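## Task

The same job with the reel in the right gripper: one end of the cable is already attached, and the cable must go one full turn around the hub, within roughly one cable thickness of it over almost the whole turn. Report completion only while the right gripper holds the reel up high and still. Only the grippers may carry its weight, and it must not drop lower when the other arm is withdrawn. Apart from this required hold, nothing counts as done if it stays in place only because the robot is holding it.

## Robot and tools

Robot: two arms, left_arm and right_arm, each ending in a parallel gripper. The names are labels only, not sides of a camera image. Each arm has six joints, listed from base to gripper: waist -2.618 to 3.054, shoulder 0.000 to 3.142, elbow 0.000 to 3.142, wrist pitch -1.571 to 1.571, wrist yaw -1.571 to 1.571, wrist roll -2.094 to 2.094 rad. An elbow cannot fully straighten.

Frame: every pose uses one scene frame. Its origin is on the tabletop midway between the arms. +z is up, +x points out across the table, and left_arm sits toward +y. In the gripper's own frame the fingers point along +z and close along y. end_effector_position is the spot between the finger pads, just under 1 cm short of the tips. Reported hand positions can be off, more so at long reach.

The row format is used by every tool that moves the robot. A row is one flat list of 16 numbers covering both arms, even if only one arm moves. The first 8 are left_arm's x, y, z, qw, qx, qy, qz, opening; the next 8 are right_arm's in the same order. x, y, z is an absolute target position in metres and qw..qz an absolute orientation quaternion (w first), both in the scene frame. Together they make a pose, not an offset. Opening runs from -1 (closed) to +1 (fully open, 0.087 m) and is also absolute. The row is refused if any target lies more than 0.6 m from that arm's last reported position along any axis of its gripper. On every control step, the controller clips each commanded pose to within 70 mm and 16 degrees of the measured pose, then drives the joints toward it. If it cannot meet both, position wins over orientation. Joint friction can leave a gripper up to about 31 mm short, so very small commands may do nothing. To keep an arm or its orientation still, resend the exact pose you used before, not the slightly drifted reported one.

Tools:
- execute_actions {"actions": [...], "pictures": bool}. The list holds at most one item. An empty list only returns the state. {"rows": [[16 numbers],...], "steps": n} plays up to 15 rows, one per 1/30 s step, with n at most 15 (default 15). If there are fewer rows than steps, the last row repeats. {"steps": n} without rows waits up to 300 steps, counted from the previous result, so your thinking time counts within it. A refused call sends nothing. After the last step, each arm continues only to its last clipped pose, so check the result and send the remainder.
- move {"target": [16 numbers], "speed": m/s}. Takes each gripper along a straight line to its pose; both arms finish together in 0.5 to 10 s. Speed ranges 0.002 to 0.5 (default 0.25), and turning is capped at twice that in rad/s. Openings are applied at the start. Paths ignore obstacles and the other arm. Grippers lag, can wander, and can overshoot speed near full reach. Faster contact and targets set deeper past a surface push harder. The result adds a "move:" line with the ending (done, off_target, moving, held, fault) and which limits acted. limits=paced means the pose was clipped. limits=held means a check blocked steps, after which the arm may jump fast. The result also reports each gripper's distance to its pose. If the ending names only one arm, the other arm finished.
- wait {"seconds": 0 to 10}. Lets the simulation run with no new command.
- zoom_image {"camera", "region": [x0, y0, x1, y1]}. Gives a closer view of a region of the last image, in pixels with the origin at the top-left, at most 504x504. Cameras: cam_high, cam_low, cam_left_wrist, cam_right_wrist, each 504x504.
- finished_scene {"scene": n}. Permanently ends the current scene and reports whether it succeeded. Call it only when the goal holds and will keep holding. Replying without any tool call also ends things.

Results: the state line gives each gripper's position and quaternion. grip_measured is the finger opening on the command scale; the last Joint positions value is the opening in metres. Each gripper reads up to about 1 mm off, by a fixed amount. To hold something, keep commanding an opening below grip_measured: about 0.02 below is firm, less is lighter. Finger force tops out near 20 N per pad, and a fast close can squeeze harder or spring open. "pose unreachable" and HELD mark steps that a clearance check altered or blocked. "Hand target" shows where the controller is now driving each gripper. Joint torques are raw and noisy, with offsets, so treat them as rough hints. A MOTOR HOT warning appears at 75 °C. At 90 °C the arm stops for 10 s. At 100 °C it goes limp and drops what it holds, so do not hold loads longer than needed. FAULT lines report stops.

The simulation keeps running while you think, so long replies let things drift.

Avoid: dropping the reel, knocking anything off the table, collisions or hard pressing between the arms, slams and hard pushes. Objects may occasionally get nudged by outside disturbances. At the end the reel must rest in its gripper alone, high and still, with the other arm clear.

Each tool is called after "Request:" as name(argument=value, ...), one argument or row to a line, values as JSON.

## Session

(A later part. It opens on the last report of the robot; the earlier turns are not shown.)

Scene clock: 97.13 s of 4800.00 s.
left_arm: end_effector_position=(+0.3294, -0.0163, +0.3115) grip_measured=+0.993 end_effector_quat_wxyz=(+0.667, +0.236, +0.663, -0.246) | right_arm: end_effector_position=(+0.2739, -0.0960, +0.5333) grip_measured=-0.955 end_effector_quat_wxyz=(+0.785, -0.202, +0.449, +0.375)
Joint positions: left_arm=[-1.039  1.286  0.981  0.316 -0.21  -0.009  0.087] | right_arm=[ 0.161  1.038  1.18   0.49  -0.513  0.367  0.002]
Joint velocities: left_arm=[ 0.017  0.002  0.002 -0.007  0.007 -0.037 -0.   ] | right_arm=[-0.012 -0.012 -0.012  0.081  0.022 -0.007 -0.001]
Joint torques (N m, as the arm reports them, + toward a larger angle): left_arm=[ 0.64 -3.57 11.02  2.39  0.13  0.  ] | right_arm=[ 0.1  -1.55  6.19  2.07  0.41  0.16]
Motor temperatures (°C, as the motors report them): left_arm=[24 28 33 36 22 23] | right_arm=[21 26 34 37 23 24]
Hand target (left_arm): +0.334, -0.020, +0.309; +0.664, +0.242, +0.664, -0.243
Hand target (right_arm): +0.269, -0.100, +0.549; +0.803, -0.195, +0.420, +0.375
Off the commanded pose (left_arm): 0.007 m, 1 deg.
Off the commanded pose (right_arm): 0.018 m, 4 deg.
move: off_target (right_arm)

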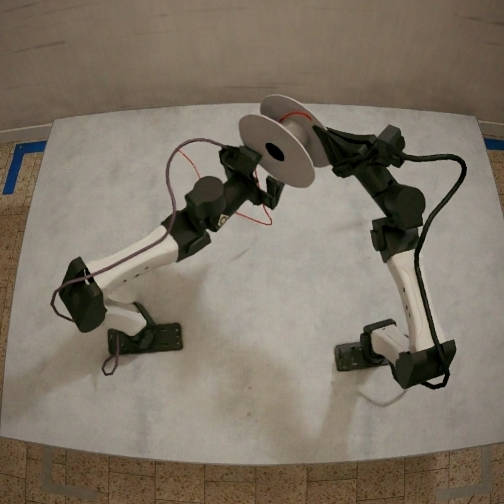

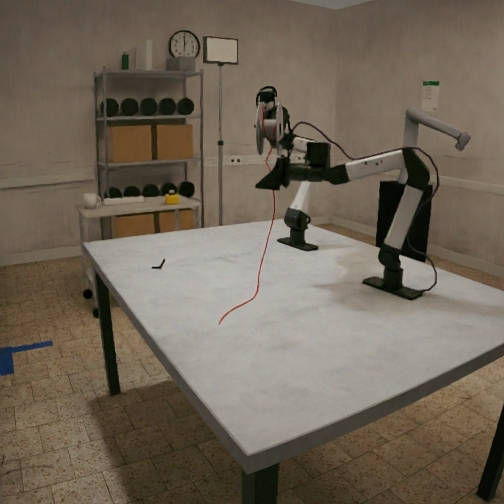

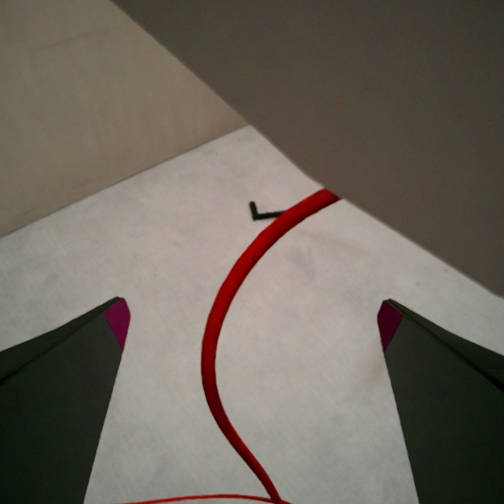

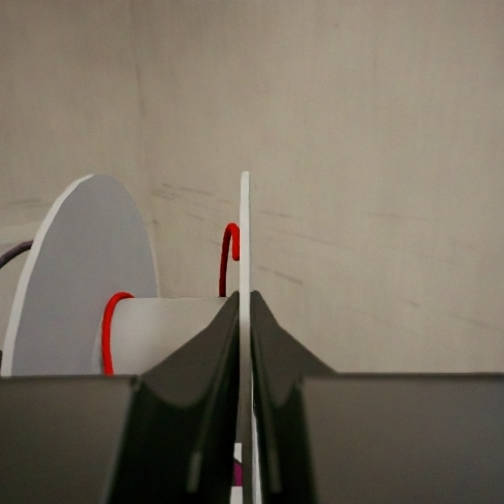

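Too deep; camera at the flange. Back off, lower, close, pull.

Request:
move(
  target=[0.305,0.0,0.25,0.664,0.242,0.664,-0.242,0.5, 0.27,-0.10,0.55,0.804,-0.195,0.419,0.375,-1],
  speed=0.08,
)

Request:
move(
  target=[0.245,-0.07,0.21,0.664,0.242,0.664,-0.242,-0.95, 0.27,-0.10,0.55,0.804,-0.195,0.419,0.375,-1],
  speed=0.05,
)

Scene clock: 102.23 s of 4800.00 s.
left_arm: end_effector_position=(+0.3098, -0.0035, +0.2578) grip_measured=+0.500 end_effector_quat_wxyz=(+0.667, +0.237, +0.662, -0.247) | right_arm: end_effector_position=(+0.2728, -0.0947, +0.5324) grip_measured=-0.955 end_effector_quat_wxyz=(+0.783, -0.207, +0.449, +0.377)
Joint positions: left_arm=[-1.067  1.23   0.726  0.516 -0.234 -0.008  0.066] | right_arm=[ 0.161  1.038  1.18   0.489 -0.524  0.368  0.002]
Joint velocities: left_arm=[ 0.002  0.012 -0.007 -0.037 -0.037 -0.081  0.   ] | right_arm=[ 0.027  0.002  0.002 -0.051 -0.066 -0.037  0.002]
Joint torques (N m, as the arm reports them, + toward a larger angle): left_arm=[-0.56 -6.6   6.67  2.44 -0.04  0.  ] | right_arm=[ 0.06 -1.54  6.12  2.04  0.5   0.16]
Motor temperatures (°C, as the motors report them): left_arm=[24 28 33 36 22 23] | right_arm=[21 26 34 37 23 24]
Hand target (left_arm): +0.305, +0.000, +0.250; +0.664, +0.242, +0.664, -0.242
Hand target (right_arm): +0.269, -0.100, +0.549; +0.803, -0.195, +0.420, +0.375
Off the commanded pose (left_arm): 0.010 m, 1 deg.
Off the commanded pose (right_arm): 0.019 m, 4 deg.
move: off_target (right_arm)

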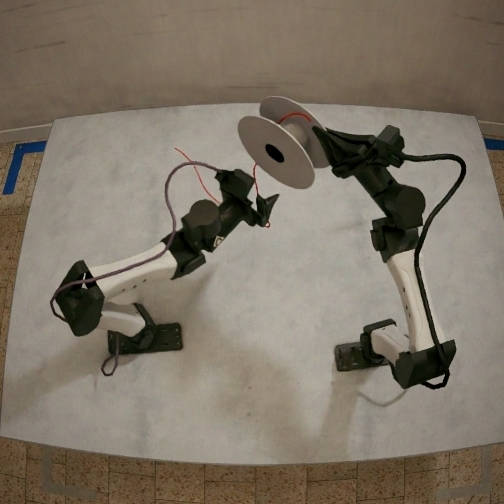

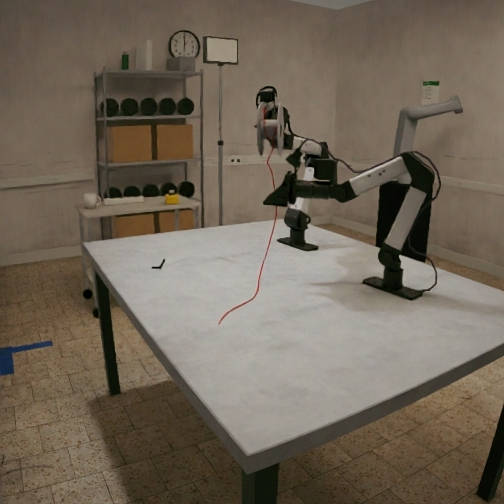

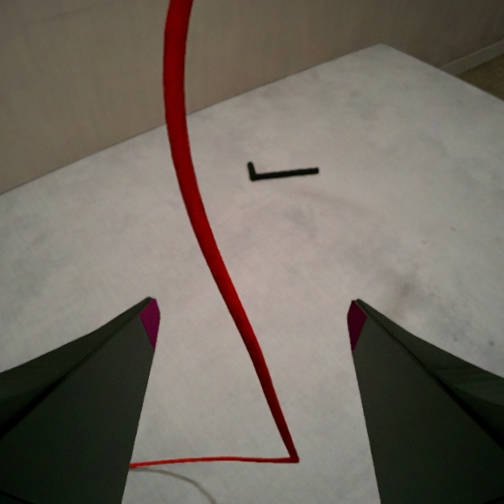

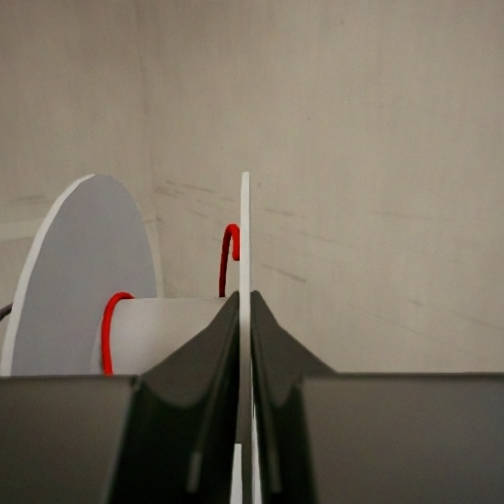

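Scene clock: 104.60 s of 4800.00 s.
left_arm: end_effector_position=(+0.2466, -0.0723, +0.2355) grip_measured=-0.950 end_effector_quat_wxyz=(+0.675, +0.227, +0.652, -0.261) | right_arm: end_effector_position=(+0.2716, -0.0933, +0.5314) grip_measured=-0.955 end_effector_quat_wxyz=(+0.781, -0.211, +0.450, +0.379)
Joint positions: left_arm=[-1.395  1.416  0.726  0.746 -0.557 -0.004  0.002] | right_arm=[ 0.161  1.038  1.18   0.487 -0.535  0.368  0.002]
Joint velocities: left_arm=[ 0.007  0.012 -0.007  0.051 -0.081  0.007  0.001] | right_arm=[ 0.012 -0.012 -0.007 -0.007 -0.022 -0.022 -0.001]
Joint torques (N m, as the arm reports them, + toward a larger angle): left_arm=[-0.47 -4.7   5.57  2.29 -0.05 -0.01] | right_arm=[ 0.03 -1.52  6.14  2.06  0.59  0.14]
Motor temperatures (°C, as the motors report them): left_arm=[24 28 33 36 22 23] | right_arm=[21 26 34 37 23 24]
Hand target (left_arm): +0.245, -0.069, +0.211; +0.665, +0.243, +0.664, -0.242
Hand target (right_arm): +0.269, -0.100, +0.549; +0.803, -0.195, +0.420, +0.375
Off the commanded pose (left_arm): 0.026 m, 3 deg.
Off the commanded pose (right_arm): 0.020 m, 5 deg.
move: off_target (left_arm, right_arm)

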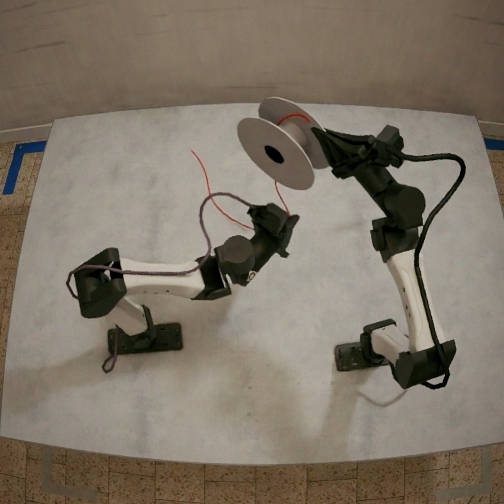

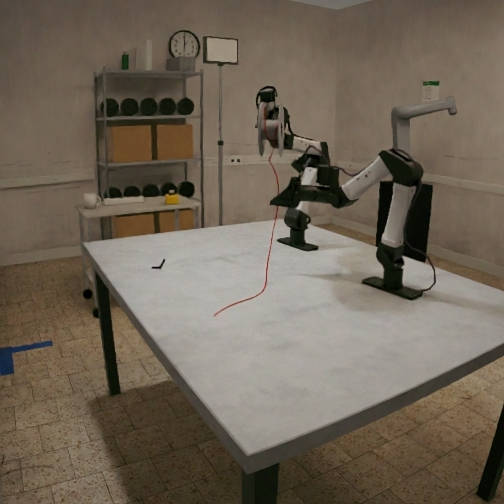

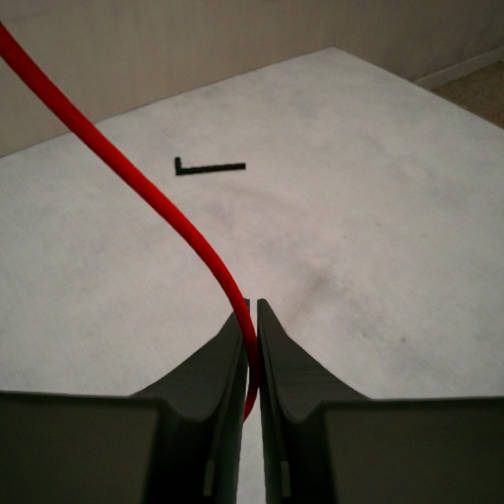

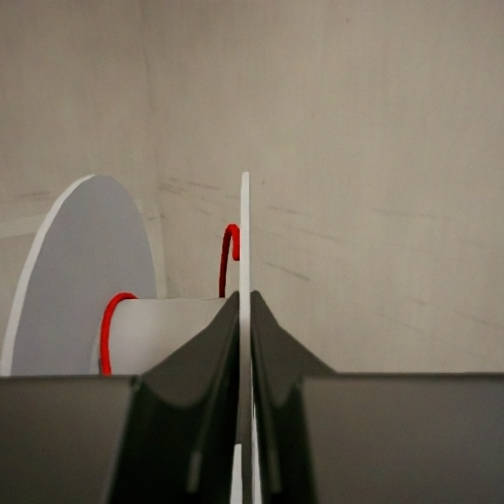

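Sliding freely; grip firmer and pull a bit more.

Request:
move(
  target=[0.21,-0.11,0.20,0.664,0.242,0.664,-0.242,-1, 0.27,-0.10,0.55,0.804,-0.195,0.419,0.375,-1],
  speed=0.04,
)

Request:
move(
  target=[0.14,-0.03,0.22,0.664,0.242,0.664,-0.242,0.3, 0.27,-0.10,0.55,0.804,-0.195,0.419,0.375,-1],
  speed=0.08,
)

Request:
zoom_image(
  camera="cam_high",
  region=[220, 80, 380, 240],
)

Scene clock: 111.73 s of 4800.00 s.
left_arm: end_effector_position=(+0.2112, -0.1037, +0.2027) grip_measured=-0.991 end_effector_quat_wxyz=(+0.666, +0.238, +0.663, -0.247) | right_arm: end_effector_position=(+0.2716, -0.0925, +0.5299) grip_measured=-0.955 end_effector_quat_wxyz=(+0.778, -0.213, +0.452, +0.380)
Joint positions: left_arm=[-1.54   1.563  0.757  0.816 -0.707 -0.004  0.   ] | right_arm=[ 0.161  1.038  1.18   0.481 -0.541  0.368  0.002]
Joint velocities: left_arm=[ 0.012 -0.002  0.027  0.007 -0.007 -0.022 -0.001] | right_arm=[ 0.002 -0.002 -0.007  0.022 -0.037  0.081 -0.   ]
Joint torques (N m, as the arm reports them, + toward a larger angle): left_arm=[-0.57 -5.67  9.87  2.18 -0.02 -0.03] | right_arm=[ 0.   -1.65  6.17  2.09  0.61  0.16]
Motor temperatures (°C, as the motors report them): left_arm=[24 27 33 37 22 23] | right_arm=[21 26 34 37 23 24]
Hand target (left_arm): +0.210, -0.109, +0.200; +0.665, +0.242, +0.664, -0.242
Hand target (right_arm): +0.269, -0.100, +0.549; +0.803, -0.195, +0.420, +0.375
Off the commanded pose (left_arm): 0.007 m, 1 deg.
Off the commanded pose (right_arm): 0.021 m, 5 deg.
move: off_target (right_arm)

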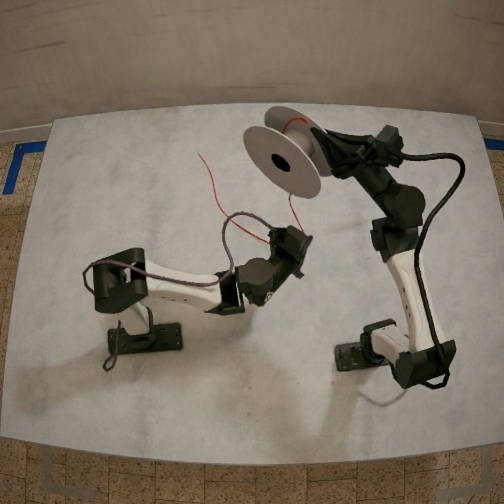

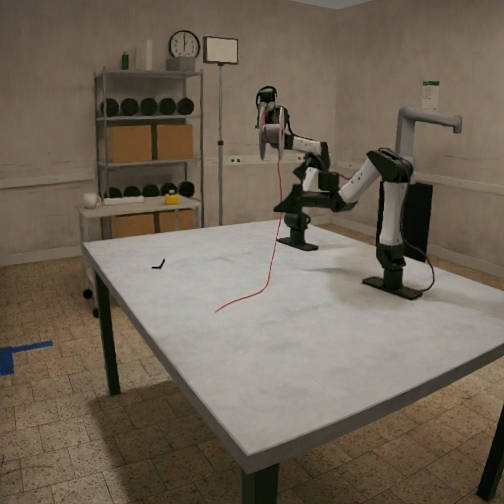

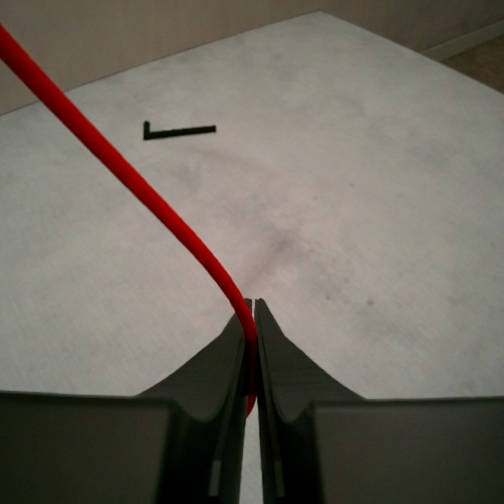

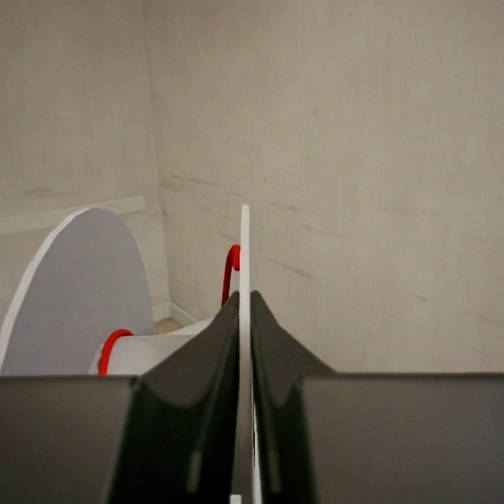

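Scene clock: 113.53 s of 4800.00 s.
left_arm: end_effector_position=(+0.1417, -0.0379, +0.2329) grip_measured=+0.300 end_effector_quat_wxyz=(+0.668, +0.229, +0.660, -0.256) | right_arm: end_effector_position=(+0.2714, -0.0937, +0.5328) grip_measured=-0.955 end_effector_quat_wxyz=(+0.783, -0.211, +0.447, +0.378)
Joint positions: left_arm=[-1.787  1.207  0.59   0.656 -0.953 -0.001  0.057] | right_arm=[ 0.161  1.038  1.18   0.493 -0.533  0.368  0.002]
Joint velocities: left_arm=[ 0.007  0.002 -0.007 -0.081  0.007  0.051 -0.001] | right_arm=[-0.032  0.002 -0.017  0.022  0.037  0.022 -0.   ]
Joint torques (N m, as the arm reports them, + toward a larger angle): left_arm=[-0.61 -5.77  5.81  1.9  -0.04 -0.03] | right_arm=[ 0.02 -1.52  6.18  2.05  0.59  0.16]
Motor temperatures (°C, as the motors report them): left_arm=[24 28 33 37 22 23] | right_arm=[21 26 34 37 23 24]
Hand target (left_arm): +0.141, -0.030, +0.221; +0.665, +0.242, +0.664, -0.242
Hand target (right_arm): +0.269, -0.100, +0.549; +0.803, -0.195, +0.420, +0.375
Off the commanded pose (left_arm): 0.015 m, 2 deg.
Off the commanded pose (right_arm): 0.018 m, 4 deg.
move: off_target (left_arm, right_arm)

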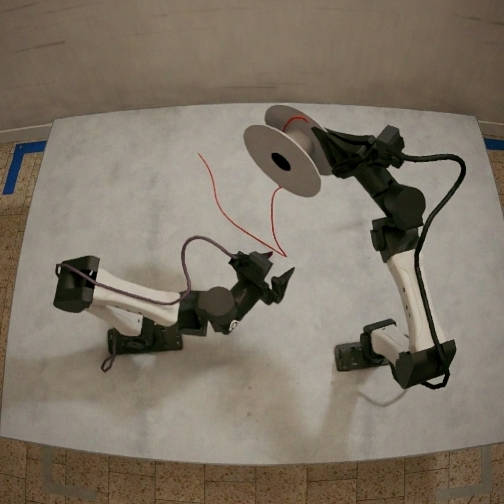

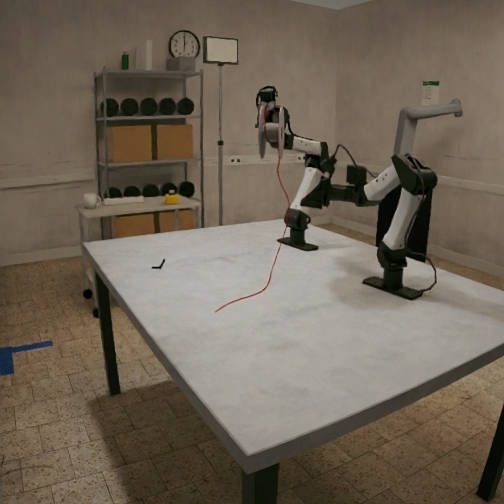

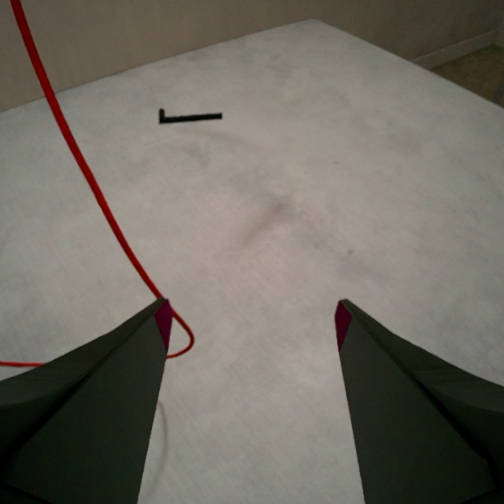

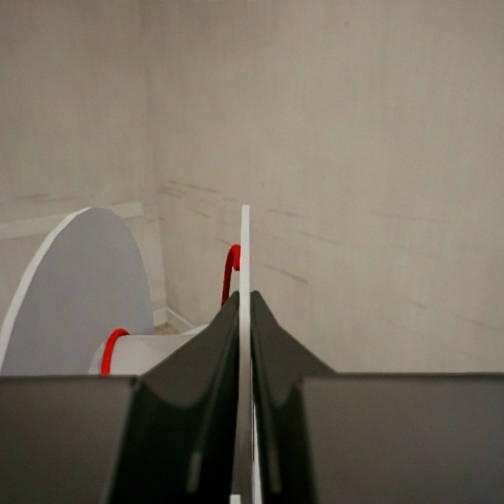

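Region (220, 80, 380, 240) of cam_high's 504x504 image, scaled by 3.150, with more detail than that image has.

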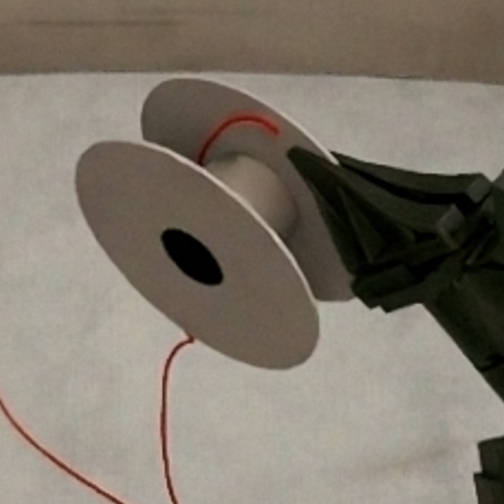

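Request:
move(
  target=[0.14,0.04,0.22,0.664,0.242,0.664,-0.242,0.3, 0.27,-0.10,0.59,0.864,-0.127,0.273,0.403,-1],
  speed=0.1,
)

Request:
zoom_image(
  camera="cam_low",
  region=[230, 75, 310, 155],
)

Request:
zoom_image(
  camera="cam_high",
  region=[210, 50, 350, 190],
)

Scene clock: 118.67 s of 4800.00 s.
left_arm: end_effector_position=(+0.1412, +0.0337, +0.2330) grip_measured=+0.300 end_effector_quat_wxyz=(+0.667, +0.231, +0.662, -0.254) | right_arm: end_effector_position=(+0.2806, -0.0927, +0.5728) grip_measured=-0.955 end_effector_quat_wxyz=(+0.852, -0.146, +0.309, +0.397)
Joint positions: left_arm=[-1.827  0.823  0.432  0.424 -0.993 -0.001  0.057] | right_arm=[ 0.241  1.179  1.128  0.998 -0.335  0.425  0.002]
Joint velocities: left_arm=[-0.022 -0.012 -0.007 -0.037 -0.007 -0.066  0.   ] | right_arm=[-0.002  0.007 -0.012 -0.037  0.051  0.022  0.001]
Joint torques (N m, as the arm reports them, + toward a larger angle): left_arm=[-0.55 -2.78  6.22  1.86 -0.05 -0.08] | right_arm=[ 1.11 -2.63  6.48  1.44  0.59  0.12]
Motor temperatures (°C, as the motors report them): left_arm=[24 28 33 36 22 23] | right_arm=[21 26 34 37 23 24]
Hand target (left_arm): +0.141, +0.039, +0.220; +0.664, +0.242, +0.664, -0.242
Hand target (right_arm): +0.270, -0.099, +0.589; +0.864, -0.128, +0.274, +0.403
Off the commanded pose (left_arm): 0.015 m, 2 deg.
Off the commanded pose (right_arm): 0.021 m, 5 deg.
move: off_target (left_arm, right_arm)

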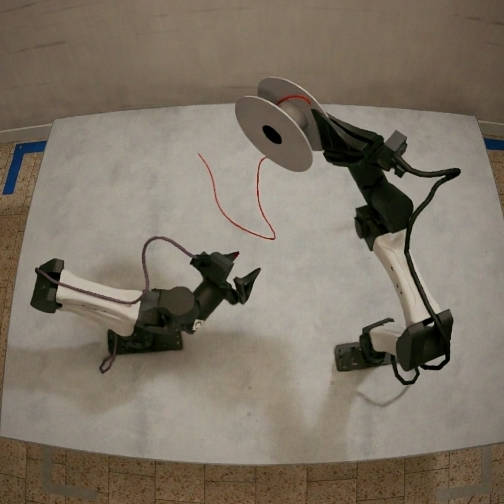

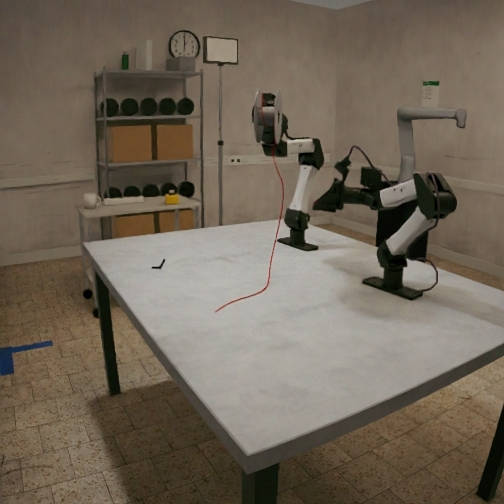

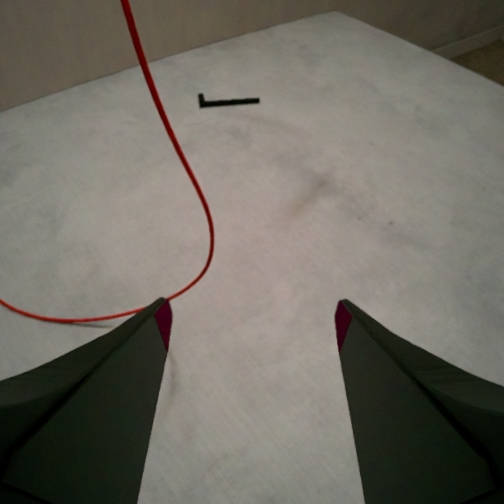

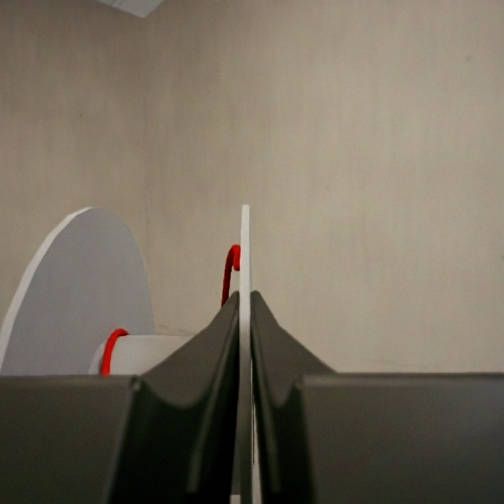

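Region (230, 75, 310, 155) of cam_low's 504x504 image, scaled by 6.300, with more detail than that image has.

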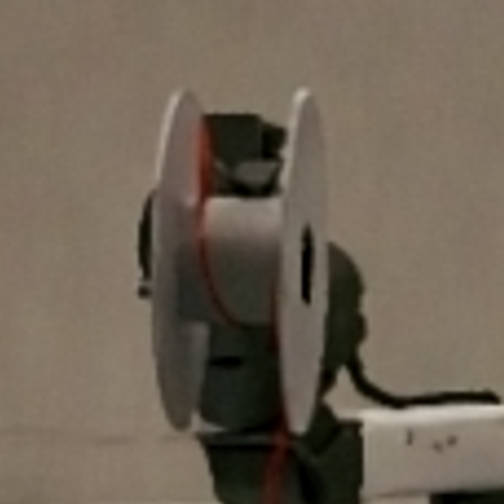

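Region (210, 50, 350, 190) of cam_high's 504x504 image, scaled by 3.600, with more detail than that image has.

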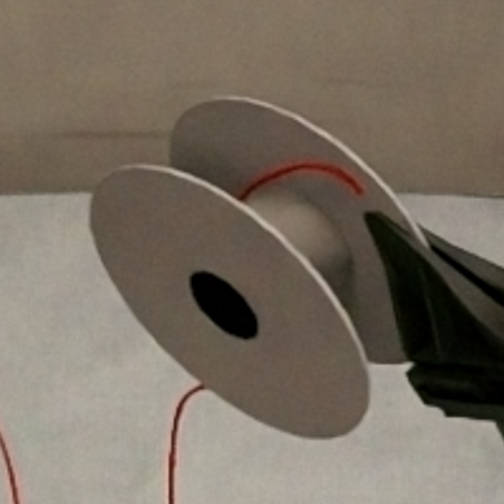

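Request:
finished_scene(
  scene=2,
)

The scene is finished: the task was done.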